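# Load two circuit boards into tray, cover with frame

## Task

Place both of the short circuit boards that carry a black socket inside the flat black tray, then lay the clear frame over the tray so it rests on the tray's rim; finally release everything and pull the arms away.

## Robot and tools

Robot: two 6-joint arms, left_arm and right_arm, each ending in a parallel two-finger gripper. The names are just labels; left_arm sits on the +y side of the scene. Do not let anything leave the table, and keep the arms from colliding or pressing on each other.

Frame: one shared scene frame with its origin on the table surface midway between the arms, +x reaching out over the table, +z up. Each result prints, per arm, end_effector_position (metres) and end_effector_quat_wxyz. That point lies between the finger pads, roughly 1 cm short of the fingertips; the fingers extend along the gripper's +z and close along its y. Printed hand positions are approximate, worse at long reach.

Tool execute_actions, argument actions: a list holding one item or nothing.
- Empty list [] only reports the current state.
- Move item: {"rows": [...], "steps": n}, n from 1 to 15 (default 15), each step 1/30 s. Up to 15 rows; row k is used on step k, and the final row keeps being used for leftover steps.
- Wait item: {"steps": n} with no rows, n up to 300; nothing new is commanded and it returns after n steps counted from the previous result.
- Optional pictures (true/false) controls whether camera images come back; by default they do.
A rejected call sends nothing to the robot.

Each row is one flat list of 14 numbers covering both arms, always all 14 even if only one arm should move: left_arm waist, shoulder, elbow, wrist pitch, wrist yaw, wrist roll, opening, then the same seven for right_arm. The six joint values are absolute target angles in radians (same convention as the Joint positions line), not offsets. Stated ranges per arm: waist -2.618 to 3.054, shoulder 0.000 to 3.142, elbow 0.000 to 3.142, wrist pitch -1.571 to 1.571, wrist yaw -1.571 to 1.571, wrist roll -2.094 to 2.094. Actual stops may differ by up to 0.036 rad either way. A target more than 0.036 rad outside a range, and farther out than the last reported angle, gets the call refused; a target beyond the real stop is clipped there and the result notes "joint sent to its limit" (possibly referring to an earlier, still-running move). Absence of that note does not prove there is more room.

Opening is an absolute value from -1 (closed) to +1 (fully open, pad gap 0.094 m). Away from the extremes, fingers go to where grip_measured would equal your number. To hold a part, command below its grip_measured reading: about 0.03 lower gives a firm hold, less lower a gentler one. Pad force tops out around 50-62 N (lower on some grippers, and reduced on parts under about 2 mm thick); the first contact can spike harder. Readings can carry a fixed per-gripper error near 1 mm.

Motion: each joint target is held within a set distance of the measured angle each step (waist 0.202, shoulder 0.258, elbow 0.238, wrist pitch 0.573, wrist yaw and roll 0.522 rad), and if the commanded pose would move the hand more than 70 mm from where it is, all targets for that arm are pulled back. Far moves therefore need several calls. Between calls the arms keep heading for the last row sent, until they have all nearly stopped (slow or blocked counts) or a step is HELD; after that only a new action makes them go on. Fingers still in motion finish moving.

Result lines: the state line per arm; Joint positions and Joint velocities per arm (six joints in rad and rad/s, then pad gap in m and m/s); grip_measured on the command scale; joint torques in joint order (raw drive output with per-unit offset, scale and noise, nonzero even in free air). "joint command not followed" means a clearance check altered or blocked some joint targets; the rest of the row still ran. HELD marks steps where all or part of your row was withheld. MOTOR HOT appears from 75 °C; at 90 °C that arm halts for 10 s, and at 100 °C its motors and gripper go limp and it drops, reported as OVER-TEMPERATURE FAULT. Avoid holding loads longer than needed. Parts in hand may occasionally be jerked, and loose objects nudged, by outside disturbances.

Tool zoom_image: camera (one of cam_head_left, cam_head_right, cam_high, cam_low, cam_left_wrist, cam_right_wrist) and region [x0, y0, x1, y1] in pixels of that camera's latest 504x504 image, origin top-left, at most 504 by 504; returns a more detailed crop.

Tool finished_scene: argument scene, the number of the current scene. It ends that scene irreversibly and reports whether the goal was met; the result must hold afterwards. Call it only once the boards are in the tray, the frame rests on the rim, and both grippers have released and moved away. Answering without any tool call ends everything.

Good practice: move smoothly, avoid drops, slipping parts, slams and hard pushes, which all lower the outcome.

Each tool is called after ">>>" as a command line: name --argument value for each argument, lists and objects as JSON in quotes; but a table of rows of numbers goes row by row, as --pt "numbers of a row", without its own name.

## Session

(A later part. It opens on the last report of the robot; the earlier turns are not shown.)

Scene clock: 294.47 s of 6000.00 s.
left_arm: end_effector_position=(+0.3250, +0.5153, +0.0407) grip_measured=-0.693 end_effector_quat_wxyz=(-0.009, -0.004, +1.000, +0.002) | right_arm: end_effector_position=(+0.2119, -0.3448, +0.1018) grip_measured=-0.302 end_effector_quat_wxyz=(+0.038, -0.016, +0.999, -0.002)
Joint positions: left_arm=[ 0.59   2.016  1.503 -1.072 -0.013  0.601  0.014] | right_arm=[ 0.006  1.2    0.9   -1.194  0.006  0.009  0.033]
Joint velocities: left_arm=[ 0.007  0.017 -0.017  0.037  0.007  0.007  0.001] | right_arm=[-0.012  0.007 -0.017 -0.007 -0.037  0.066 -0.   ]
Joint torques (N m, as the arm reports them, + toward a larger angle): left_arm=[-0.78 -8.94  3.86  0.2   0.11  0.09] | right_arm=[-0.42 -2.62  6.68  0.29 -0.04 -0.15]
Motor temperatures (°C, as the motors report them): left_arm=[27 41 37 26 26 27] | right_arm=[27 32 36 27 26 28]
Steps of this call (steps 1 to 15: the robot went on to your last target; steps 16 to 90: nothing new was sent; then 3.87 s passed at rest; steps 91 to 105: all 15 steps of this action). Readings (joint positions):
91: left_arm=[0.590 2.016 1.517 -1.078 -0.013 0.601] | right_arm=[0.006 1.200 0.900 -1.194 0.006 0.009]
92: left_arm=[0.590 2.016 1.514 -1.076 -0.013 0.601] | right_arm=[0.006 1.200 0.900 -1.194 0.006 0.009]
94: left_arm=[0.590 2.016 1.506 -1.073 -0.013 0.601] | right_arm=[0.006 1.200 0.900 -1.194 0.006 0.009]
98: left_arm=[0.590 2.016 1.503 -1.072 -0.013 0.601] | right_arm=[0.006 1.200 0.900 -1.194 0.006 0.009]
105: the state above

>>> execute_actions --actions '[{"rows":[[0.58,2.01,1.497,-1.07,0,0.61,-0.6,0.0,1.2,0.9,-1.2,0,0.0,-0.3],[0.58,2.01,1.497,-1.07,0,0.61,-0.4,0.0,1.2,0.9,-1.2,0,0.0,-0.3],[0.58,2.01,1.497,-1.07,0,0.61,-0.3,0.0,1.2,0.9,-1.2,0,0.0,-0.3],[0.58,2.01,1.497,-1.07,0,0.61,-0.3,0.0,1.2,0.9,-1.2,0,0.0,-0.3],[0.58,2.01,1.497,-1.07,0,0.61,-0.3,0.0,1.2,0.9,-1.2,0,0.0,-0.3],[0.58,2.01,1.497,-1.07,0,0.61,-0.3,0.0,1.2,0.9,-1.2,0,0.0,-0.3],[0.58,1.98,1.54,-1.13,0,0.61,-0.3,0.0,1.2,0.9,-1.2,0,0.0,-0.3],[0.58,1.94,1.59,-1.2,0,0.61,-0.3,0.0,1.2,0.9,-1.2,0,0.0,-0.3]],"steps":15}]' --pictures false

>>> execute_actions --actions '[{"rows":[[0.58,1.45,1.15,-1.25,0,0.9,-0.3,0.0,1.2,0.9,-1.2,0,0.0,-0.3]],"steps":14}]' --pictures false

>>> execute_actions --actions '[{"rows":[[-0.29,1.105,0.72,-1.19,0,1.29,-0.3,0.0,1.2,0.9,-1.2,0,0.0,-0.3]],"steps":15}]' --pictures false

>>> execute_actions --actions '[{"steps":20}]'

Scene clock: 312.83 s of 6000.00 s.
left_arm: end_effector_position=(+0.3267, +0.5165, +0.0856) grip_measured=-0.302 end_effector_quat_wxyz=(+0.013, -0.004, +1.000, +0.016) | right_arm: end_effector_position=(+0.2119, -0.3448, +0.1018) grip_measured=-0.302 end_effector_quat_wxyz=(+0.038, -0.016, +0.999, -0.002)
Joint positions: left_arm=[ 0.59   1.94   1.576 -1.168 -0.013  0.601  0.033] | right_arm=[ 0.006  1.2    0.9   -1.194  0.006  0.009  0.033]
Joint velocities: left_arm=[ 0.002 -0.09   0.061 -0.139  0.022  0.007  0.   ] | right_arm=[ 0.007 -0.002  0.007 -0.081 -0.007 -0.022  0.   ]
Joint torques (N m, as the arm reports them, + toward a larger angle): left_arm=[-0.61 -7.52  6.01  0.02  0.13  0.12] | right_arm=[-0.41 -2.62  6.69  0.29 -0.04 -0.15]
Motor temperatures (°C, as the motors report them): left_arm=[27 42 36 26 26 27] | right_arm=[27 32 36 27 26 28]
Steps of this call (steps 1 to 15: the robot went on to your last target; steps 16 to 90: nothing new was sent; then 14.87 s passed at rest; steps 91 to 105: all 15 steps of this action). Readings (joint positions):
91: left_arm=[0.590 2.016 1.503 -1.072 -0.013 0.601] | right_arm=[0.006 1.200 0.900 -1.194 0.006 0.009]
92: left_arm=[0.590 2.016 1.503 -1.072 -0.013 0.601] | right_arm=[0.006 1.200 0.900 -1.194 0.006 0.009]
94: left_arm=[0.590 2.016 1.503 -1.072 -0.013 0.601] | right_arm=[0.006 1.200 0.900 -1.194 0.006 0.009]
98: left_arm=[0.590 2.012 1.515 -1.097 -0.013 0.601] | right_arm=[0.006 1.200 0.900 -1.194 0.006 0.009]
105: the state above

Scene clock: 313.30 s of 6000.00 s.
left_arm: end_effector_position=(+0.2213, +0.4431, +0.1232) grip_measured=-0.302 end_effector_quat_wxyz=(+0.009, +0.133, +0.991, +0.017) | right_arm: end_effector_position=(+0.2119, -0.3448, +0.1018) grip_measured=-0.302 end_effector_quat_wxyz=(+0.038, -0.016, +0.999, -0.002)
Joint positions: left_arm=[ 0.59   1.441  1.165 -1.259 -0.013  0.875  0.033] | right_arm=[ 0.006  1.2    0.9   -1.194  0.006  0.009  0.033]
Joint velocities: left_arm=[-0.012  0.061 -0.012 -0.037 -0.11   0.11  -0.001] | right_arm=[-0.012  0.002  0.002  0.066 -0.007 -0.066 -0.   ]
Joint torques (N m, as the arm reports them, + toward a larger angle): left_arm=[-0.78 -3.87  4.5   0.28  0.12  0.13] | right_arm=[-0.42 -2.62  6.68  0.29 -0.04 -0.15]
Motor temperatures (°C, as the motors report them): left_arm=[27 42 36 26 26 27] | right_arm=[27 32 36 27 26 28]
Steps of this call (steps 1 to 14: all 14 steps of this action). Readings (joint positions):
1: left_arm=[0.590 1.907 1.539 -1.143 -0.013 0.641] | right_arm=[0.006 1.200 0.900 -1.194 0.006 0.009]
2: left_arm=[0.590 1.850 1.468 -1.134 -0.013 0.683] | right_arm=[0.006 1.200 0.900 -1.194 0.006 0.009]
4: left_arm=[0.590 1.708 1.320 -1.162 -0.013 0.746] | right_arm=[0.006 1.200 0.900 -1.194 0.006 0.009]
8: left_arm=[0.590 1.456 1.165 -1.254 -0.013 0.832] | right_arm=[0.006 1.200 0.900 -1.194 0.006 0.009]
14: the state above

Scene clock: 313.80 s of 6000.00 s.
left_arm: end_effector_position=(+0.1645, +0.2620, +0.0691) grip_measured=-0.302 end_effector_quat_wxyz=(-0.005, +0.691, +0.722, -0.002) | right_arm: end_effector_position=(+0.2119, -0.3448, +0.1018) grip_measured=-0.302 end_effector_quat_wxyz=(+0.038, -0.016, +0.999, -0.002)
Joint positions: left_arm=[-0.279  1.108  0.719 -1.193 -0.     1.266  0.033] | right_arm=[ 0.006  1.2    0.9   -1.194  0.006  0.009  0.033]
Joint velocities: left_arm=[-0.066 -0.007  0.007  0.051 -0.007  0.139 -0.001] | right_arm=[-0.012 -0.022 -0.012  0.007  0.066  0.007 -0.   ]
Joint torques (N m, as the arm reports them, + toward a larger angle): left_arm=[-0.41 -1.4   5.55  0.14 -0.03  0.14] | right_arm=[-0.41 -2.62  6.68  0.29 -0.04 -0.14]
Motor temperatures (°C, as the motors report them): left_arm=[27 42 36 26 26 27] | right_arm=[27 32 36 27 26 28]
Steps of this call (steps 1 to 15: all 15 steps of this action). Readings (joint positions):
1: left_arm=[0.568 1.408 1.125 -1.216 -0.023 0.938] | right_arm=[0.006 1.200 0.900 -1.194 0.006 0.009]
2: left_arm=[0.514 1.342 1.049 -1.176 -0.026 1.002] | right_arm=[0.006 1.200 0.900 -1.194 0.006 0.009]
4: left_arm=[0.369 1.194 0.901 -1.174 -0.017 1.094] | right_arm=[0.006 1.200 0.900 -1.194 0.006 0.009]
8: left_arm=[0.065 1.106 0.732 -1.201 -0.007 1.205] | right_arm=[0.006 1.200 0.900 -1.194 0.006 0.009]
15: the state above

Scene clock: 314.47 s of 6000.00 s.
left_arm: end_effector_position=(+0.1645, +0.2620, +0.0691) grip_measured=-0.302 end_effector_quat_wxyz=(-0.005, +0.697, +0.717, -0.003) | right_arm: end_effector_position=(+0.2119, -0.3448, +0.1018) grip_measured=-0.302 end_effector_quat_wxyz=(+0.038, -0.016, +0.999, -0.002)
Joint positions: left_arm=[-0.28   1.108  0.719 -1.193 -0.     1.28   0.033] | right_arm=[ 0.006  1.2    0.9   -1.194  0.006  0.009  0.033]
Joint velocities: left_arm=[ 0.002  0.007  0.017 -0.022  0.037  0.11  -0.   ] | right_arm=[-0.007 -0.002 -0.007  0.066  0.037  0.051 -0.001]
Joint torques (N m, as the arm reports them, + toward a larger angle): left_arm=[-0.54 -1.56  5.38  0.13  0.    0.15] | right_arm=[-0.41 -2.62  6.69  0.29 -0.04 -0.14]
Motor temperatures (°C, as the motors report them): left_arm=[27 41 36 26 26 27] | right_arm=[27 32 36 27 26 28]
Steps of this call (steps 1 to 20: the robot went on to your last target). Readings (joint positions):
1: left_arm=[-0.280 1.108 0.719 -1.193 -0.000 1.269] | right_arm=[0.006 1.200 0.900 -1.194 0.006 0.009]
2: left_arm=[-0.280 1.108 0.719 -1.193 -0.000 1.271] | right_arm=[0.006 1.200 0.900 -1.194 0.006 0.009]
4: left_arm=[-0.280 1.108 0.719 -1.193 -0.000 1.274] | right_arm=[0.006 1.200 0.900 -1.194 0.006 0.009]
8: left_arm=[-0.280 1.108 0.719 -1.193 -0.000 1.277] | right_arm=[0.006 1.200 0.900 -1.194 0.006 0.009]
20: the state above

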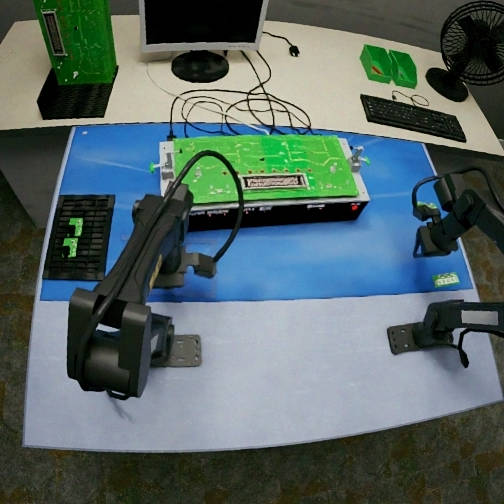

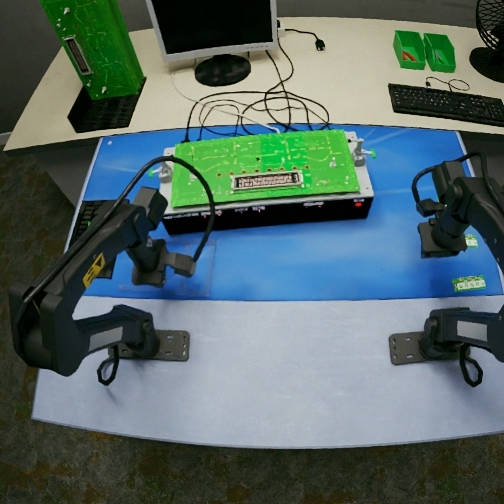

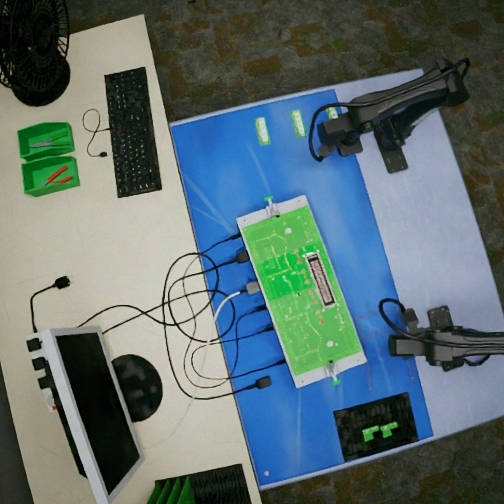

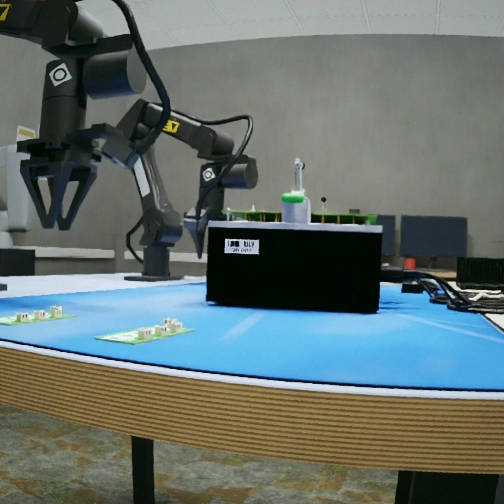

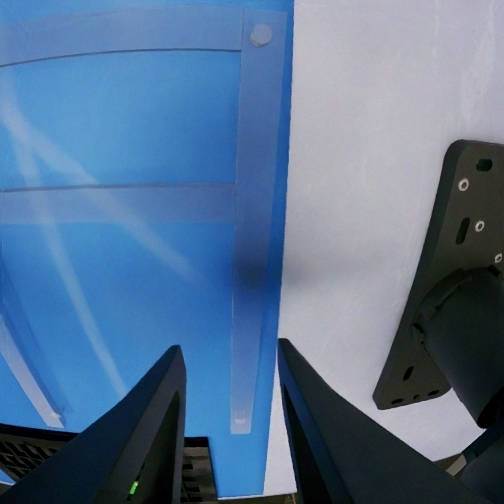

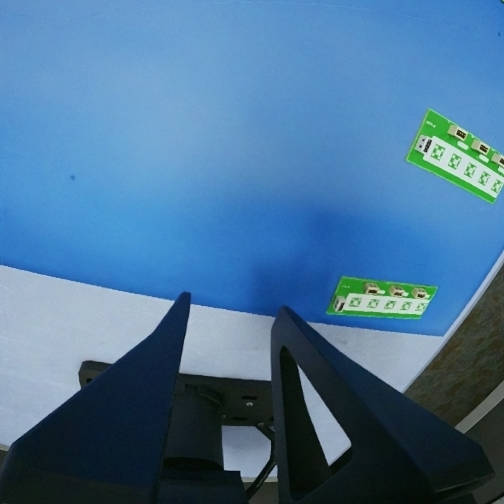

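>>> execute_actions --actions '[{"rows":[[-0.29,1.085,0.6,-1.078,0,1.36,-0.3,0.0,1.2,0.9,-1.2,0,0.0,-0.3]],"steps":15}]' --pictures false

>>> execute_actions --actions '[{"steps":12}]'

Scene clock: 323.40 s of 6000.00 s.
left_arm: end_effector_position=(+0.1573, +0.2639, +0.0419) grip_measured=-0.302 end_effector_quat_wxyz=(-0.005, +0.721, +0.693, -0.003) | right_arm: end_effector_position=(+0.2119, -0.3448, +0.1018) grip_measured=-0.302 end_effector_quat_wxyz=(+0.038, -0.016, +0.999, -0.002)
Joint positions: left_arm=[-0.28   1.098  0.604 -1.088 -0.     1.348  0.033] | right_arm=[ 0.006  1.2    0.9   -1.194  0.006  0.009  0.033]
Joint velocities: left_arm=[-0.007 -0.002 -0.002  0.11  -0.081 -0.066 -0.   ] | right_arm=[-0.012 -0.017  0.012  0.007 -0.007  0.037 -0.001]
Joint torques (N m, as the arm reports them, + toward a larger angle): left_arm=[-0.59 -1.94  4.98  0.16 -0.02  0.13] | right_arm=[-0.41 -2.62  6.69  0.29 -0.04 -0.15]
Motor temperatures (°C, as the motors report them): left_arm=[27 38 37 26 26 27] | right_arm=[27 32 36 27 26 28]
Steps of this call (steps 1 to 15: the robot went on to your last target; steps 16 to 90: nothing new was sent; then 5.43 s passed at rest; steps 91 to 105: all 15 steps of this action). Readings (joint positions):
91: left_arm=[-0.280 1.104 0.705 -1.173 -0.000 1.291] | right_arm=[0.006 1.200 0.900 -1.194 0.006 0.009]
92: left_arm=[-0.280 1.099 0.678 -1.144 -0.000 1.303] | right_arm=[0.006 1.200 0.900 -1.194 0.006 0.009]
94: left_arm=[-0.280 1.098 0.629 -1.122 -0.000 1.320] | right_arm=[0.006 1.200 0.900 -1.194 0.006 0.009]
98: left_arm=[-0.280 1.098 0.604 -1.110 -0.000 1.338] | right_arm=[0.006 1.200 0.900 -1.194 0.006 0.009]
105: the state above

Scene clock: 323.80 s of 6000.00 s.
left_arm: end_effector_position=(+0.1583, +0.2636, +0.0419) grip_measured=-0.302 end_effector_quat_wxyz=(-0.003, +0.721, +0.693, -0.001) | right_arm: end_effector_position=(+0.2119, -0.3448, +0.1018) grip_measured=-0.302 end_effector_quat_wxyz=(+0.038, -0.016, +0.999, -0.002)
Joint positions: left_arm=[-0.28   1.098  0.604 -1.083 -0.     1.35   0.033] | right_arm=[ 0.006  1.2    0.9   -1.194  0.006  0.009  0.033]
Joint velocities: left_arm=[ 0.002 -0.012  0.012 -0.022 -0.037  0.022  0.001] | right_arm=[-0.017  0.002 -0.007 -0.037 -0.037  0.007  0.   ]
Joint torques (N m, as the arm reports them, + toward a larger angle): left_arm=[-0.59 -1.88  4.92  0.17  0.01  0.14] | right_arm=[-0.42 -2.62  6.68  0.29 -0.04 -0.15]
Motor temperatures (°C, as the motors report them): left_arm=[27 38 37 26 26 27] | right_arm=[27 32 36 27 26 28]
Steps of this call (steps 1 to 12: the robot went on to your last target). Readings (joint positions):
1: left_arm=[-0.280 1.098 0.604 -1.086 -0.000 1.348] | right_arm=[0.006 1.200 0.900 -1.194 0.006 0.009]
2: left_arm=[-0.280 1.098 0.604 -1.086 -0.000 1.348] | right_arm=[0.006 1.200 0.900 -1.194 0.006 0.009]
4: left_arm=[-0.280 1.098 0.604 -1.085 -0.000 1.349] | right_arm=[0.006 1.200 0.900 -1.194 0.006 0.009]
8: left_arm=[-0.280 1.098 0.604 -1.084 -0.000 1.349] | right_arm=[0.006 1.200 0.900 -1.194 0.006 0.009]
12: the state above

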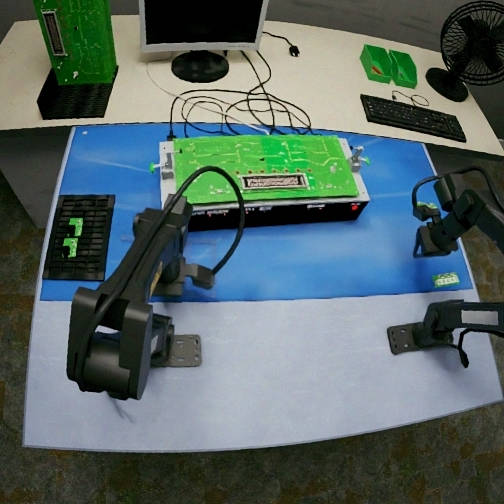

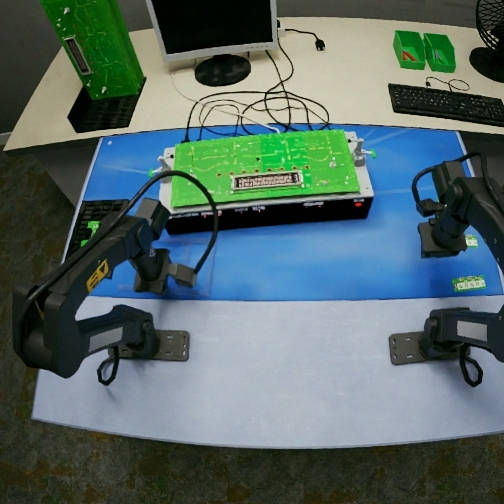

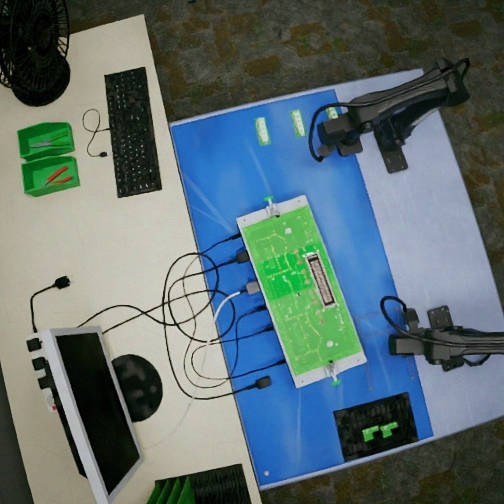

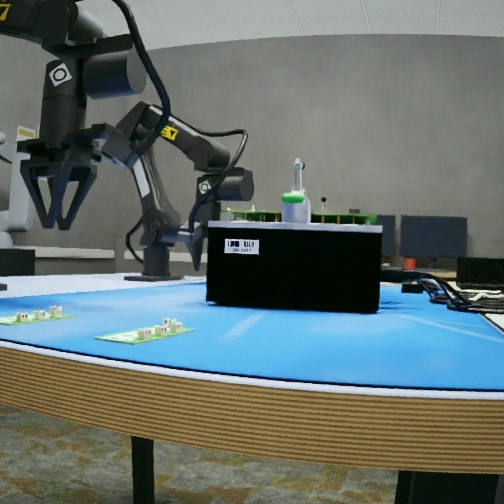

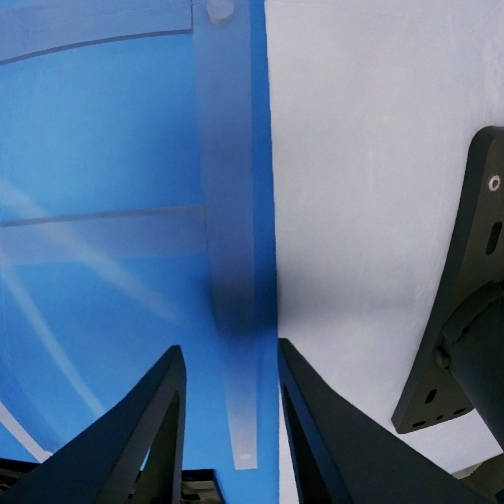

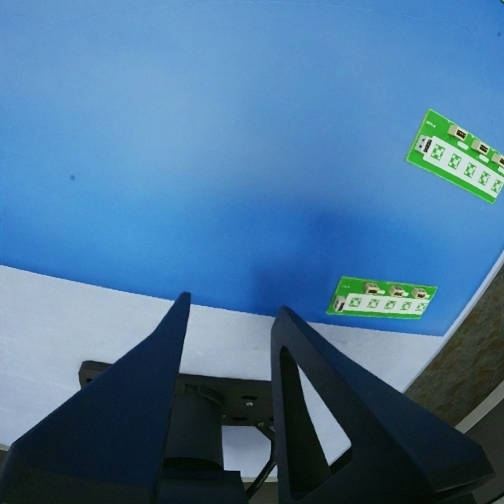

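>>> execute_actions --actions '[{"rows":[[-0.29,1.085,0.58,-1.06,0,1.36,-0.3,0.0,1.2,0.9,-1.2,0,0.0,-0.3],[-0.29,1.085,0.56,-1.04,0,1.36,-0.3,0.0,1.2,0.9,-1.2,0,0.0,-0.3],[-0.29,1.085,0.532,-1.012,0,1.36,-0.3,0.0,1.2,0.9,-1.2,0,0.0,-0.3]],"steps":15}]' --pictures false

>>> execute_actions --actions '[{"steps":10}]'

Scene clock: 331.90 s of 6000.00 s.
left_arm: end_effector_position=(+0.1541, +0.2647, +0.0269) grip_measured=-0.302 end_effector_quat_wxyz=(-0.003, +0.722, +0.692, -0.001) | right_arm: end_effector_position=(+0.2119, -0.3448, +0.1018) grip_measured=-0.302 end_effector_quat_wxyz=(+0.038, -0.016, +0.999, -0.002)
Joint positions: left_arm=[-0.28   1.098  0.542 -1.021 -0.     1.35   0.033] | right_arm=[ 0.006  1.2    0.9   -1.194  0.006  0.009  0.033]
Joint velocities: left_arm=[ 0.002  0.007 -0.022 -0.051 -0.007 -0.007  0.   ] | right_arm=[ 0.002  0.007 -0.007  0.037  0.022  0.007 -0.   ]
Joint torques (N m, as the arm reports them, + toward a larger angle): left_arm=[-0.62 -1.97  4.57  0.15  0.01  0.17] | right_arm=[-0.41 -2.63  6.69  0.29 -0.04 -0.15]
Motor temperatures (°C, as the motors report them): left_arm=[27 37 37 26 26 27] | right_arm=[27 32 36 27 26 28]
Steps of this call (steps 1 to 15: the robot went on to your last target; steps 16 to 90: nothing new was sent; then 4.60 s passed at rest; steps 91 to 105: all 15 steps of this action). Readings (joint positions):
91: left_arm=[-0.280 1.098 0.604 -1.081 -0.000 1.350] | right_arm=[0.006 1.200 0.900 -1.194 0.006 0.009]
92: left_arm=[-0.280 1.098 0.599 -1.073 -0.000 1.350] | right_arm=[0.006 1.200 0.900 -1.194 0.006 0.009]
94: left_arm=[-0.280 1.098 0.574 -1.047 -0.000 1.350] | right_arm=[0.006 1.200 0.900 -1.194 0.006 0.009]
98: left_arm=[-0.280 1.098 0.542 -1.036 -0.000 1.350] | right_arm=[0.006 1.200 0.900 -1.194 0.006 0.009]
105: the state above

Scene clock: 332.23 s of 6000.00 s.
left_arm: end_effector_position=(+0.1549, +0.2645, +0.0269) grip_measured=-0.302 end_effector_quat_wxyz=(-0.001, +0.722, +0.692, -0.001) | right_arm: end_effector_position=(+0.2119, -0.3448, +0.1018) grip_measured=-0.302 end_effector_quat_wxyz=(+0.038, -0.016, +0.999, -0.002)
Joint positions: left_arm=[-0.28   1.098  0.542 -1.017 -0.     1.35   0.033] | right_arm=[ 0.006  1.2    0.9   -1.194  0.006  0.009  0.033]
Joint velocities: left_arm=[ 0.002  0.002 -0.007  0.081  0.037 -0.037  0.   ] | right_arm=[ 0.002 -0.002 -0.012 -0.007  0.037  0.066 -0.001]
Joint torques (N m, as the arm reports them, + toward a larger angle): left_arm=[-0.61 -1.8   4.49  0.21  0.    0.15] | right_arm=[-0.42 -2.63  6.68  0.29 -0.04 -0.15]
Motor temperatures (°C, as the motors report them): left_arm=[27 37 37 26 26 27] | right_arm=[27 32 36 27 26 28]
Steps of this call (steps 1 to 10: the robot went on to your last target). Readings (joint positions):
1: left_arm=[-0.280 1.098 0.542 -1.020 -0.000 1.350] | right_arm=[0.006 1.200 0.900 -1.194 0.006 0.009]
2: left_arm=[-0.280 1.098 0.542 -1.019 -0.000 1.350] | right_arm=[0.006 1.200 0.900 -1.194 0.006 0.009]
4: left_arm=[-0.280 1.098 0.542 -1.018 -0.000 1.350] | right_arm=[0.006 1.200 0.900 -1.194 0.006 0.009]
8: left_arm=[-0.280 1.098 0.542 -1.017 -0.000 1.350] | right_arm=[0.006 1.200 0.900 -1.194 0.006 0.009]
10: the state above

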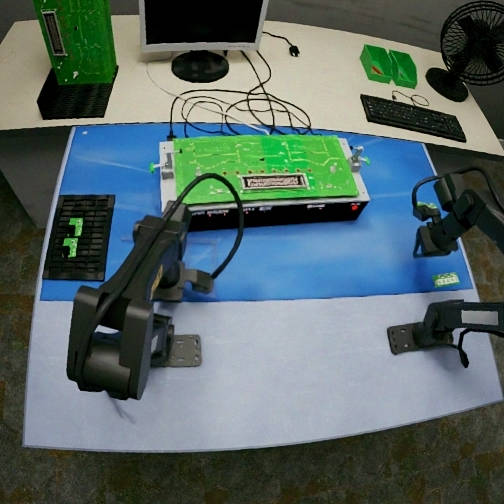

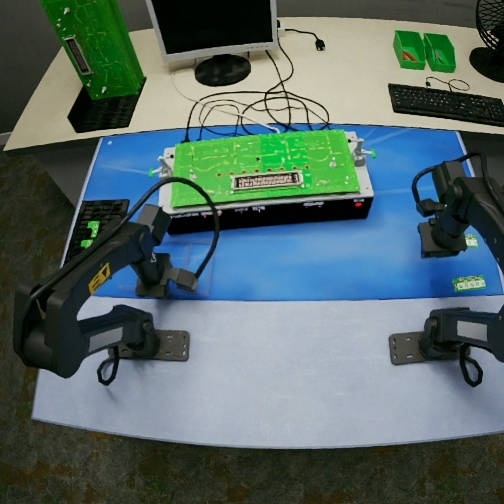

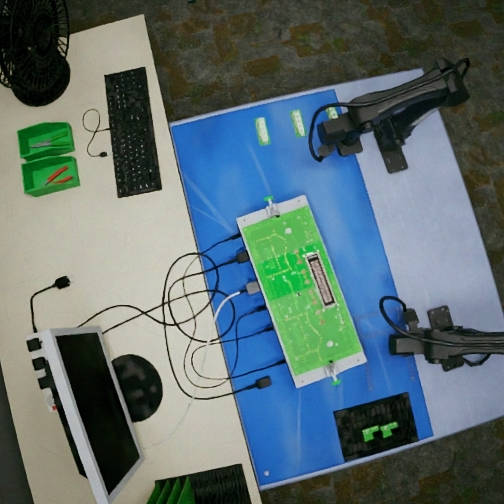

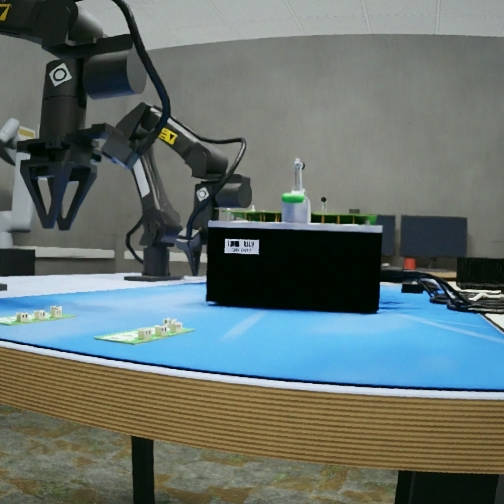

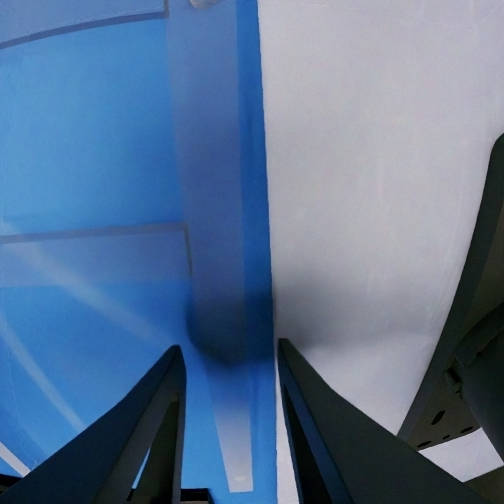

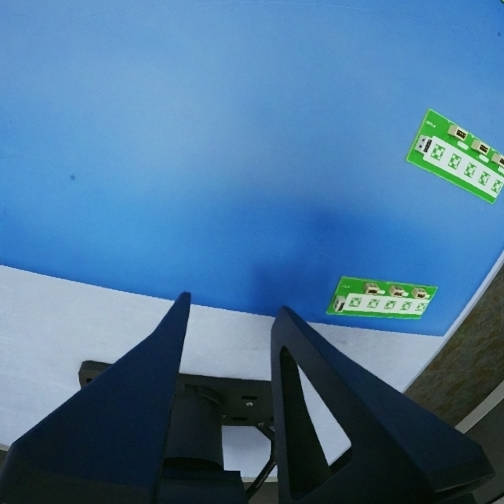

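>>> execute_actions --actions '[{"rows":[[-0.29,1.085,0.532,-1.012,0,1.36,-0.42,0.0,1.2,0.9,-1.2,0,0.0,-0.3],[-0.29,1.085,0.532,-1.012,0,1.36,-0.52,0.0,1.2,0.9,-1.2,0,0.0,-0.3],[-0.29,1.085,0.532,-1.012,0,1.36,-0.6,0.0,1.2,0.9,-1.2,0,0.0,-0.3],[-0.29,1.085,0.532,-1.012,0,1.36,-0.65,0.0,1.2,0.9,-1.2,0,0.0,-0.3],[-0.29,1.085,0.532,-1.012,0,1.36,-0.68,0.0,1.2,0.9,-1.2,0,0.0,-0.3],[-0.29,1.085,0.532,-1.012,0,1.36,-0.71,0.0,1.2,0.9,-1.2,0,0.0,-0.3],[-0.29,1.085,0.532,-1.012,0,1.36,-0.735,0.0,1.2,0.9,-1.2,0,0.0,-0.3],[-0.29,1.085,0.532,-1.012,0,1.36,-0.765,0.0,1.2,0.9,-1.2,0,0.0,-0.3]],"steps":15}]' --pictures false

>>> execute_actions --actions '[{"rows":[[-0.29,1.085,0.57,-1.05,0,1.36,-0.765,0.0,1.2,0.9,-1.2,0,0.0,-0.3],[-0.29,1.085,0.60,-1.08,0,1.36,-0.765,0.0,1.2,0.9,-1.2,0,0.0,-0.3],[-0.29,1.08,0.63,-1.115,0,1.36,-0.765,0.0,1.2,0.9,-1.2,0,0.0,-0.3],[-0.29,1.075,0.66,-1.15,0,1.36,-0.765,0.0,1.2,0.9,-1.2,0,0.0,-0.3],[-0.29,1.07,0.69,-1.185,0,1.36,-0.765,0.0,1.2,0.9,-1.2,0,0.0,-0.3],[-0.29,1.065,0.72,-1.22,0,1.36,-0.765,0.0,1.2,0.9,-1.2,0,0.0,-0.3],[-0.29,1.06,0.75,-1.255,0,1.36,-0.765,0.0,1.2,0.9,-1.2,0,0.0,-0.3],[-0.29,1.06,0.78,-1.28,0,1.36,-0.765,0.0,1.2,0.9,-1.2,0,0.0,-0.3]],"steps":15}]'

Scene clock: 358.47 s of 6000.00 s.
left_arm: end_effector_position=(+0.1557, +0.2643, +0.0269) grip_measured=-0.737 end_effector_quat_wxyz=(+0.000, +0.722, +0.692, +0.000) | right_arm: end_effector_position=(+0.2119, -0.3448, +0.1018) grip_measured=-0.302 end_effector_quat_wxyz=(+0.038, -0.016, +0.999, -0.002)
Joint positions: left_arm=[-0.28   1.098  0.542 -1.014 -0.     1.351  0.012] | right_arm=[ 0.006  1.2    0.9   -1.194  0.006  0.009  0.033]
Joint velocities: left_arm=[-0.002 -0.022 -0.002 -0.007  0.066 -0.051 -0.001] | right_arm=[-0.002  0.012  0.012  0.051 -0.022  0.037  0.   ]
Joint torques (N m, as the arm reports them, + toward a larger angle): left_arm=[-0.79 -1.84  4.46  0.19 -0.01  0.12] | right_arm=[-0.41 -2.63  6.68  0.29 -0.04 -0.15]
Motor temperatures (°C, as the motors report them): left_arm=[27 35 36 26 26 27] | right_arm=[27 32 36 27 26 28]
Steps of this call (steps 1 to 15: the robot went on to your last target; steps 16 to 90: nothing new was sent; then 22.73 s passed at rest; steps 91 to 105: all 15 steps of this action). Readings (joint positions):
91: left_arm=[-0.280 1.098 0.542 -1.017 -0.000 1.350] | right_arm=[0.006 1.200 0.900 -1.194 0.006 0.009]
92: left_arm=[-0.280 1.098 0.542 -1.017 -0.000 1.350] | right_arm=[0.006 1.200 0.900 -1.194 0.006 0.009]
94: left_arm=[-0.280 1.098 0.542 -1.017 -0.000 1.350] | right_arm=[0.006 1.200 0.900 -1.194 0.006 0.009]
98: left_arm=[-0.280 1.098 0.542 -1.014 -0.000 1.351] | right_arm=[0.006 1.200 0.900 -1.194 0.006 0.009]
105: the state above

Scene clock: 358.97 s of 6000.00 s.
left_arm: end_effector_position=(+0.1616, +0.2622, +0.0830) grip_measured=-0.737 end_effector_quat_wxyz=(+0.001, +0.722, +0.692, -0.001) | right_arm: end_effector_position=(+0.2119, -0.3448, +0.1018) grip_measured=-0.302 end_effector_quat_wxyz=(+0.038, -0.016, +0.999, -0.002)
Joint positions: left_arm=[-0.28   1.076  0.758 -1.254  0.003  1.351  0.012] | right_arm=[ 0.006  1.2    0.9   -1.194  0.006  0.009  0.033]
Joint velocities: left_arm=[ 0.017 -0.012  0.002 -0.11   0.022 -0.007  0.   ] | right_arm=[-0.012 -0.002 -0.012 -0.007  0.007 -0.007  0.   ]
Joint torques (N m, as the arm reports them, + toward a larger angle): left_arm=[-0.56 -2.01  6.69  0.12 -0.02  0.11] | right_arm=[-0.42 -2.62  6.69  0.29 -0.04 -0.15]
Motor temperatures (°C, as the motors report them): left_arm=[27 35 36 26 26 27] | right_arm=[27 32 36 27 26 28]
Steps of this call (steps 1 to 15: all 15 steps of this action). Readings (joint positions):
1: left_arm=[-0.280 1.098 0.542 -1.015 -0.000 1.351] | right_arm=[0.006 1.200 0.900 -1.194 0.006 0.009]
2: left_arm=[-0.280 1.098 0.547 -1.024 -0.000 1.351] | right_arm=[0.006 1.200 0.900 -1.194 0.006 0.009]
4: left_arm=[-0.280 1.098 0.579 -1.065 -0.000 1.351] | right_arm=[0.006 1.200 0.900 -1.194 0.006 0.009]
8: left_arm=[-0.280 1.089 0.701 -1.168 0.001 1.351] | right_arm=[0.006 1.200 0.900 -1.194 0.006 0.009]
15: the state above

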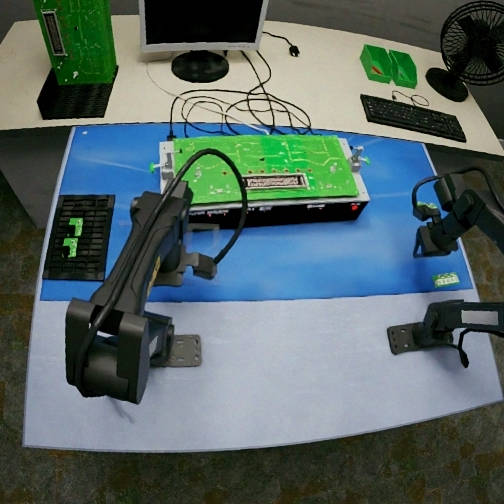

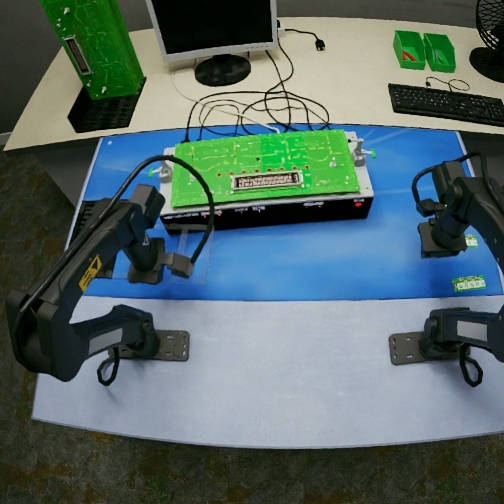

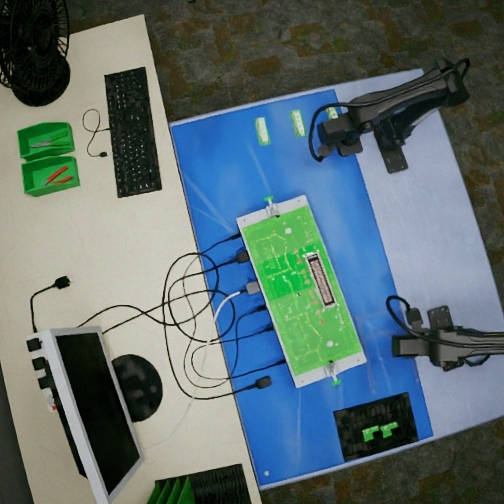

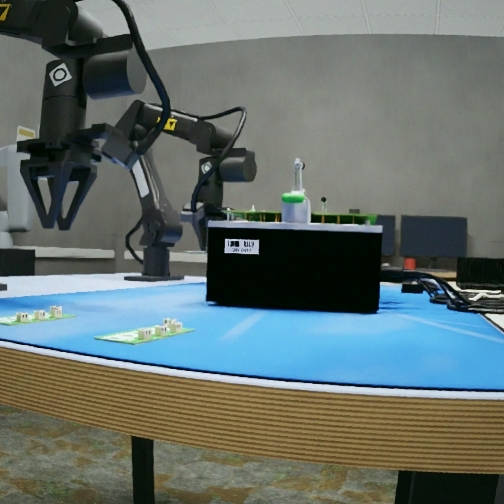

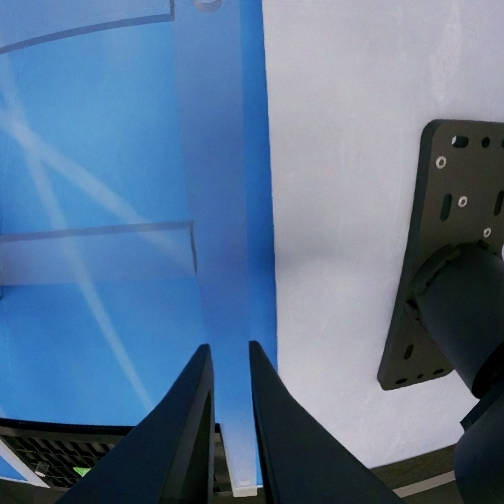

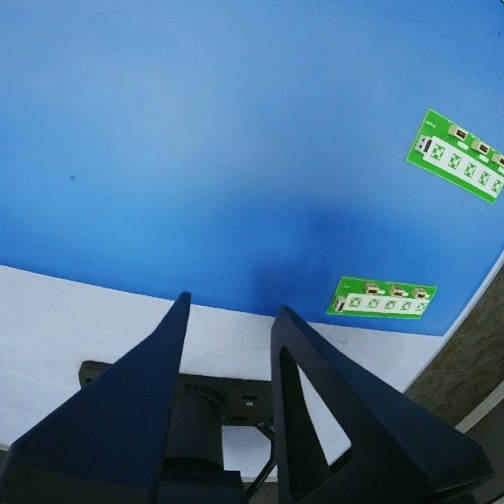

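>>> execute_actions --actions '[{"rows":[[-0.29,1.065,0.82,-1.31,0,1.36,-0.77,0.0,1.2,0.9,-1.2,0,0.0,-0.3],[-0.29,1.07,0.86,-1.345,0,1.36,-0.77,0.0,1.2,0.9,-1.2,0,0.0,-0.3],[-0.29,1.075,0.9,-1.38,0,1.36,-0.77,0.0,1.2,0.9,-1.2,0,0.0,-0.3],[-0.29,1.08,0.94,-1.415,0,1.36,-0.77,0.0,1.2,0.9,-1.2,0,0.0,-0.3],[-0.29,1.085,0.98,-1.45,0,1.36,-0.77,0.0,1.2,0.9,-1.2,0,0.0,-0.3],[-0.29,1.09,1.02,-1.485,0,1.36,-0.77,0.0,1.2,0.9,-1.2,0,0.0,-0.3],[-0.29,1.095,1.06,-1.52,0,1.36,-0.77,0.0,1.2,0.9,-1.2,0,0.0,-0.3],[-0.29,1.1,1.1,-1.555,0,1.36,-0.77,0.0,1.2,0.9,-1.2,0,0.0,-0.3]],"steps":15}]' --pictures false

>>> execute_actions --actions '[{"rows":[[-0.26,1.1,1.1,-1.555,0,1.36,-0.77,0.0,1.2,0.9,-1.2,0,0.0,-0.3],[-0.22,1.1,1.1,-1.555,0,1.36,-0.77,0.0,1.2,0.9,-1.2,0,0.0,-0.3],[-0.18,1.1,1.1,-1.555,0,1.36,-0.77,0.0,1.2,0.9,-1.2,0,0.0,-0.3],[-0.135,1.1,1.1,-1.555,0,1.36,-0.77,0.0,1.2,0.9,-1.2,0,0.0,-0.3],[-0.09,1.1,1.1,-1.555,0,1.36,-0.77,0.0,1.2,0.9,-1.2,0,0.0,-0.3],[-0.045,1.1,1.1,-1.555,0,1.36,-0.77,0.0,1.2,0.9,-1.2,0,0.0,-0.3],[0.0,1.1,1.1,-1.555,0,1.36,-0.77,0.0,1.2,0.9,-1.2,0,0.0,-0.3],[0.045,1.1,1.1,-1.555,0,1.36,-0.77,0.0,1.2,0.9,-1.2,0,0.0,-0.3],[0.09,1.1,1.1,-1.555,0,1.36,-0.77,0.0,1.2,0.9,-1.2,0,0.0,-0.3],[0.135,1.1,1.1,-1.555,0,1.36,-0.77,0.0,1.2,0.9,-1.2,0,0.0,-0.3],[0.18,1.1,1.1,-1.555,0,1.36,-0.77,0.0,1.2,0.9,-1.2,0,0.0,-0.3],[0.225,1.1,1.1,-1.555,0,1.36,-0.77,0.0,1.2,0.9,-1.2,0,0.0,-0.3],[0.27,1.1,1.1,-1.555,0,1.36,-0.77,0.0,1.2,0.9,-1.2,0,0.0,-0.3],[0.315,1.1,1.1,-1.555,0,1.36,-0.77,0.0,1.2,0.9,-1.2,0,0.0,-0.3],[0.36,1.1,1.1,-1.555,0,1.36,-0.77,0.0,1.2,0.9,-1.2,0,0.0,-0.3]],"steps":15}]' --pictures false

>>> execute_actions --actions '[{"rows":[[0.405,1.1,1.1,-1.555,0,1.34,-0.77,0.0,1.2,0.9,-1.2,0,0.0,-0.3],[0.45,1.1,1.1,-1.555,0,1.32,-0.77,0.0,1.2,0.9,-1.2,0,0.0,-0.3],[0.495,1.1,1.1,-1.555,0,1.3,-0.77,0.0,1.2,0.9,-1.2,0,0.0,-0.3],[0.54,1.1,1.1,-1.555,0,1.28,-0.77,0.0,1.2,0.9,-1.2,0,0.0,-0.3],[0.585,1.1,1.1,-1.555,0,1.26,-0.77,0.0,1.2,0.9,-1.2,0,0.0,-0.3],[0.63,1.1,1.1,-1.555,0,1.23,-0.77,0.0,1.2,0.9,-1.2,0,0.0,-0.3],[0.675,1.1,1.1,-1.555,0,1.2,-0.77,0.0,1.2,0.9,-1.2,0,0.0,-0.3],[0.72,1.1,1.1,-1.555,0,1.17,-0.77,0.0,1.2,0.9,-1.2,0,0.0,-0.3],[0.765,1.1,1.1,-1.555,0,1.14,-0.77,0.0,1.2,0.9,-1.2,0,0.0,-0.3],[0.8,1.1,1.1,-1.555,0,1.11,-0.77,0.0,1.2,0.9,-1.2,0,0.0,-0.3],[0.83,1.1,1.1,-1.555,0,1.08,-0.77,0.0,1.2,0.9,-1.2,0,0.0,-0.3],[0.86,1.1,1.1,-1.555,0,1.05,-0.77,0.0,1.2,0.9,-1.2,0,0.0,-0.3],[0.88,1.1,1.1,-1.555,0,1.02,-0.77,0.0,1.2,0.9,-1.2,0,0.0,-0.3],[0.9,1.1,1.1,-1.555,0,0.99,-0.77,0.0,1.2,0.9,-1.2,0,0.0,-0.3],[0.9,1.1,1.1,-1.555,0,0.96,-0.77,0.0,1.2,0.9,-1.2,0,0.0,-0.3]],"steps":15}]' --pictures false

>>> execute_actions --actions '[{"rows":[[0.88,1.15,1.125,-1.53,0,0.92,-0.77,0.0,1.2,0.9,-1.2,0,0.0,-0.3],[0.85,1.2,1.15,-1.507,0,0.88,-0.77,0.0,1.2,0.9,-1.2,0,0.0,-0.3],[0.82,1.25,1.175,-1.483,0,0.84,-0.77,0.0,1.2,0.9,-1.2,0,0.0,-0.3],[0.78,1.3,1.2,-1.46,0,0.8,-0.77,0.0,1.2,0.9,-1.2,0,0.0,-0.3],[0.74,1.35,1.225,-1.436,0,0.76,-0.77,0.0,1.2,0.9,-1.2,0,0.0,-0.3],[0.70,1.4,1.25,-1.412,0,0.72,-0.77,0.0,1.2,0.9,-1.2,0,0.0,-0.3],[0.66,1.45,1.275,-1.388,0,0.68,-0.77,0.0,1.2,0.9,-1.2,0,0.0,-0.3],[0.62,1.5,1.3,-1.364,0,0.64,-0.77,0.0,1.2,0.9,-1.2,0,0.0,-0.3],[0.58,1.55,1.325,-1.34,0,0.6,-0.77,0.0,1.2,0.9,-1.2,0,0.0,-0.3],[0.55,1.6,1.35,-1.316,0,0.56,-0.77,0.0,1.2,0.9,-1.2,0,0.0,-0.3],[0.52,1.65,1.38,-1.292,0,0.53,-0.77,0.0,1.2,0.9,-1.2,0,0.0,-0.3],[0.49,1.7,1.41,-1.268,0,0.5,-0.77,0.0,1.2,0.9,-1.2,0,0.0,-0.3],[0.46,1.75,1.44,-1.244,0,0.46,-0.77,0.0,1.2,0.9,-1.2,0,0.0,-0.3],[0.43,1.8,1.47,-1.22,0,0.43,-0.77,0.0,1.2,0.9,-1.2,0,0.0,-0.3],[0.39,1.84,1.495,-1.195,0,0.39,-0.77,0.0,1.2,0.9,-1.2,0,0.0,-0.3]],"steps":15}]' --pictures false

>>> execute_actions --actions '[{"steps":25}]'

Scene clock: 420.50 s of 6000.00 s.
left_arm: end_effector_position=(+0.1696, +0.2598, +0.1635) grip_measured=-0.737 end_effector_quat_wxyz=(+0.019, +0.722, +0.691, +0.010) | right_arm: end_effector_position=(+0.2119, -0.3448, +0.1018) grip_measured=-0.302 end_effector_quat_wxyz=(+0.038, -0.016, +0.999, -0.002)
Joint positions: left_arm=[-0.28   1.092  1.087 -1.523  0.004  1.352  0.012] | right_arm=[ 0.006  1.2    0.9   -1.194  0.006  0.009  0.033]
Joint velocities: left_arm=[-0.007 -0.007 -0.017 -0.168 -0.037 -0.051 -0.001] | right_arm=[-0.002 -0.002 -0.002  0.022  0.037 -0.007 -0.   ]
Joint torques (N m, as the arm reports them, + toward a larger angle): left_arm=[-0.6  -0.73  6.3   0.2  -0.07  0.1 ] | right_arm=[-0.41 -2.62  6.69  0.29 -0.04 -0.14]
Motor temperatures (°C, as the motors report them): left_arm=[27 34 39 26 26 27] | right_arm=[27 31 36 27 26 28]
Steps of this call (steps 1 to 30: the robot went on to your last target; steps 31 to 90: nothing new was sent; then 58.03 s passed at rest; steps 91 to 105: all 15 steps of this action). Readings (joint positions):
91: left_arm=[-0.280 1.076 0.763 -1.276 0.003 1.351] | right_arm=[0.006 1.200 0.900 -1.194 0.006 0.009]
92: left_arm=[-0.280 1.076 0.777 -1.290 0.003 1.351] | right_arm=[0.006 1.200 0.900 -1.194 0.006 0.009]
94: left_arm=[-0.280 1.076 0.835 -1.333 0.003 1.351] | right_arm=[0.006 1.200 0.900 -1.194 0.006 0.009]
98: left_arm=[-0.280 1.088 0.998 -1.469 0.006 1.351] | right_arm=[0.006 1.200 0.900 -1.194 0.006 0.009]
105: the state above

Scene clock: 421.00 s of 6000.00 s.
left_arm: end_effector_position=(+0.1637, +0.3444, +0.1633) grip_measured=-0.737 end_effector_quat_wxyz=(+0.008, +0.505, +0.863, +0.010) | right_arm: end_effector_position=(+0.2119, -0.3448, +0.1018) grip_measured=-0.302 end_effector_quat_wxyz=(+0.038, -0.016, +0.999, -0.002)
Joint positions: left_arm=[ 0.277  1.092  1.087 -1.54  -0.003  1.353  0.012] | right_arm=[ 0.006  1.2    0.9   -1.194  0.006  0.009  0.033]
Joint velocities: left_arm=[ 1.292  0.007  0.007  0.051 -0.007  0.007 -0.   ] | right_arm=[-0.002 -0.007  0.012 -0.007 -0.007 -0.022 -0.001]
Joint torques (N m, as the arm reports them, + toward a larger angle): left_arm=[ 0.39 -0.49  6.15  0.06  0.05  0.08] | right_arm=[-0.41 -2.62  6.68  0.29 -0.04 -0.15]
Motor temperatures (°C, as the motors report them): left_arm=[27 34 39 26 26 27] | right_arm=[27 31 36 27 26 28]
Steps of this call (steps 1 to 15: all 15 steps of this action). Readings (joint positions):
1: left_arm=[-0.279 1.092 1.087 -1.528 0.004 1.352] | right_arm=[0.006 1.200 0.900 -1.194 0.006 0.009]
2: left_arm=[-0.270 1.092 1.087 -1.532 0.005 1.352] | right_arm=[0.006 1.200 0.900 -1.194 0.006 0.009]
4: left_arm=[-0.215 1.092 1.087 -1.537 0.006 1.353] | right_arm=[0.006 1.200 0.900 -1.194 0.006 0.009]
8: left_arm=[-0.039 1.092 1.087 -1.539 0.002 1.353] | right_arm=[0.006 1.200 0.900 -1.194 0.006 0.009]
15: the state above

Scene clock: 421.50 s of 6000.00 s.
left_arm: end_effector_position=(+0.1128, +0.4167, +0.1633) grip_measured=-0.736 end_effector_quat_wxyz=(+0.004, +0.098, +0.995, +0.011) | right_arm: end_effector_position=(+0.2119, -0.3448, +0.1018) grip_measured=-0.302 end_effector_quat_wxyz=(+0.038, -0.016, +0.999, -0.002)
Joint positions: left_arm=[ 0.873  1.092  1.087 -1.543 -0.007  1.086  0.012] | right_arm=[ 0.006  1.2    0.9   -1.194  0.006  0.009  0.033]
Joint velocities: left_arm=[ 0.408 -0.012  0.007 -0.037  0.007 -0.813 -0.001] | right_arm=[-0.027 -0.007 -0.012  0.022  0.051 -0.081 -0.   ]
Joint torques (N m, as the arm reports them, + toward a larger angle): left_arm=[ 0.05 -0.54  6.31  0.11  0.09 -0.04] | right_arm=[-0.42 -2.62  6.68  0.29 -0.04 -0.15]
Motor temperatures (°C, as the motors report them): left_arm=[27 34 39 26 26 27] | right_arm=[27 31 36 27 26 28]
Steps of this call (steps 1 to 15: all 15 steps of this action). Readings (joint positions):
1: left_arm=[0.322 1.092 1.087 -1.540 -0.003 1.353] | right_arm=[0.006 1.200 0.900 -1.194 0.006 0.009]
2: left_arm=[0.367 1.092 1.087 -1.540 -0.003 1.349] | right_arm=[0.006 1.200 0.900 -1.194 0.006 0.009]
4: left_arm=[0.456 1.092 1.087 -1.540 -0.003 1.333] | right_arm=[0.006 1.200 0.900 -1.194 0.006 0.009]
8: left_arm=[0.637 1.092 1.087 -1.540 -0.004 1.267] | right_arm=[0.006 1.200 0.900 -1.194 0.006 0.009]
15: the state above

Scene clock: 422.00 s of 6000.00 s.
left_arm: end_effector_position=(+0.2903, +0.4435, +0.1051) grip_measured=-0.736 end_effector_quat_wxyz=(-0.031, +0.034, +0.999, -0.012) | right_arm: end_effector_position=(+0.2119, -0.3448, +0.1018) grip_measured=-0.302 end_effector_quat_wxyz=(+0.038, -0.016, +0.999, -0.002)
Joint positions: left_arm=[ 0.464  1.766  1.428 -1.299 -0.009  0.55   0.012] | right_arm=[ 0.006  1.2    0.9   -1.194  0.006  0.009  0.033]
Joint velocities: left_arm=[-0.867  1.341  0.823  0.711  0.007 -0.974 -0.   ] | right_arm=[-0.027  0.002 -0.007  0.022  0.007 -0.037  0.   ]
Joint torques (N m, as the arm reports them, + toward a larger angle): left_arm=[-1.57 -7.14  6.45 -0.01  0.09 -0.01] | right_arm=[-0.41 -2.63  6.68  0.29 -0.04 -0.15]
Motor temperatures (°C, as the motors report them): left_arm=[27 34 39 26 26 27] | right_arm=[27 31 36 27 26 28]
Steps of this call (steps 1 to 15: all 15 steps of this action). Readings (joint positions):
1: left_arm=[0.880 1.098 1.090 -1.545 -0.007 1.056] | right_arm=[0.006 1.200 0.900 -1.194 0.006 0.009]
2: left_arm=[0.876 1.116 1.099 -1.548 -0.007 1.024] | right_arm=[0.006 1.200 0.900 -1.194 0.006 0.009]
4: left_arm=[0.846 1.192 1.139 -1.543 -0.009 0.955] | right_arm=[0.006 1.200 0.900 -1.194 0.006 0.009]
8: left_arm=[0.704 1.407 1.241 -1.467 -0.011 0.807] | right_arm=[0.006 1.200 0.900 -1.194 0.006 0.009]
15: the state above

Scene clock: 422.83 s of 6000.00 s.
left_arm: end_effector_position=(+0.3303, +0.4314, +0.0846) grip_measured=-0.736 end_effector_quat_wxyz=(-0.014, -0.000, +1.000, -0.007) | right_arm: end_effector_position=(+0.2119, -0.3448, +0.1018) grip_measured=-0.302 end_effector_quat_wxyz=(+0.038, -0.016, +0.999, -0.002)
Joint positions: left_arm=[ 0.383  1.859  1.464 -1.207  0.001  0.401  0.012] | right_arm=[ 0.006  1.2    0.9   -1.194  0.006  0.009  0.033]
Joint velocities: left_arm=[ 0.002  0.002 -0.017 -0.007  0.007  0.007  0.   ] | right_arm=[-0.012 -0.002 -0.002  0.022 -0.051  0.007 -0.   ]
Joint torques (N m, as the arm reports them, + toward a larger angle): left_arm=[ 0.49 -8.7   7.39  0.21  0.02 -0.06] | right_arm=[-0.4  -2.62  6.68  0.29 -0.04 -0.15]
Motor temperatures (°C, as the motors report them): left_arm=[27 35 39 26 26 27] | right_arm=[27 31 36 27 26 28]
Steps of this call (steps 1 to 25: the robot went on to your last target). Readings (joint positions):
1: left_arm=[0.437 1.807 1.450 -1.270 -0.008 0.520] | right_arm=[0.006 1.200 0.900 -1.194 0.006 0.009]
2: left_arm=[0.413 1.836 1.462 -1.243 -0.006 0.496] | right_arm=[0.006 1.200 0.900 -1.194 0.006 0.009]
4: left_arm=[0.386 1.863 1.464 -1.213 -0.000 0.463] | right_arm=[0.006 1.200 0.900 -1.194 0.006 0.009]
8: left_arm=[0.383 1.861 1.464 -1.208 0.001 0.426] | right_arm=[0.006 1.200 0.900 -1.194 0.006 0.009]
25: the state above

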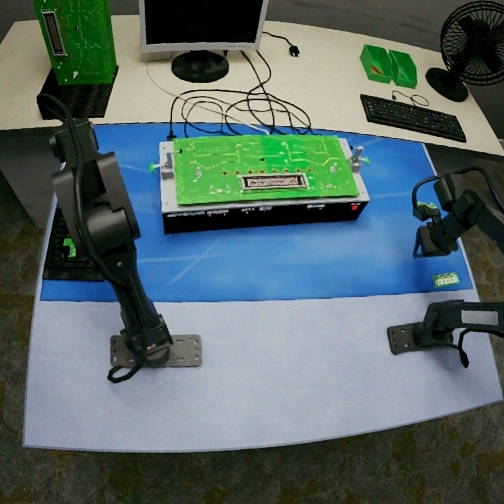

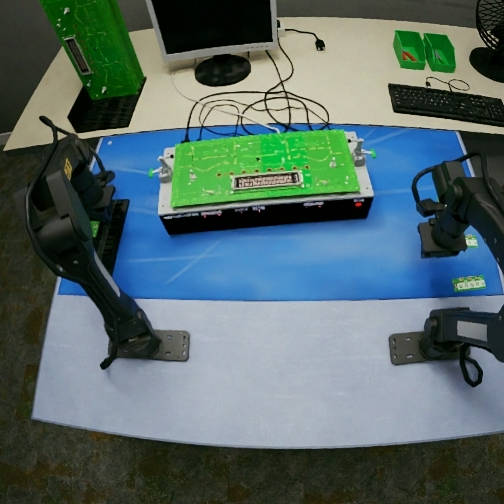

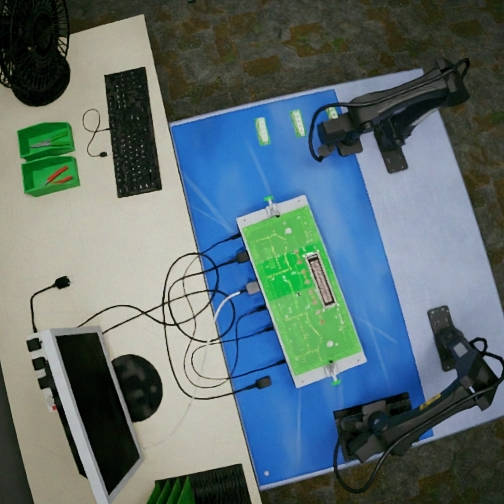

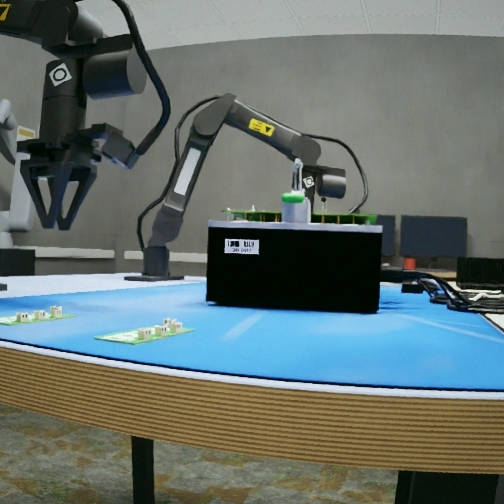

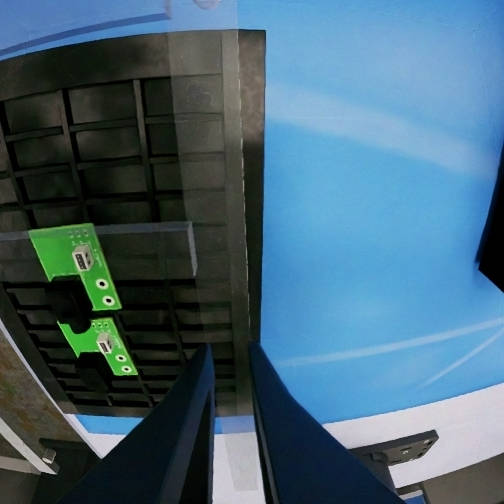

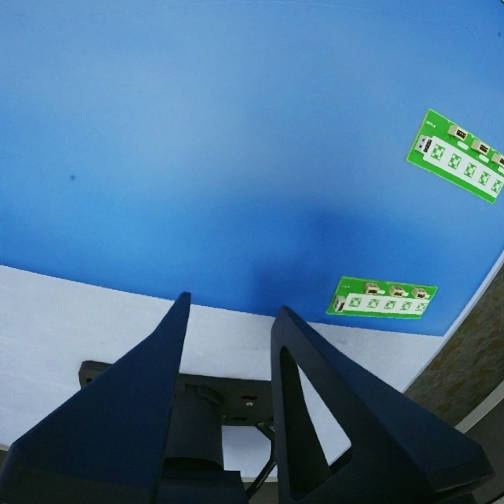

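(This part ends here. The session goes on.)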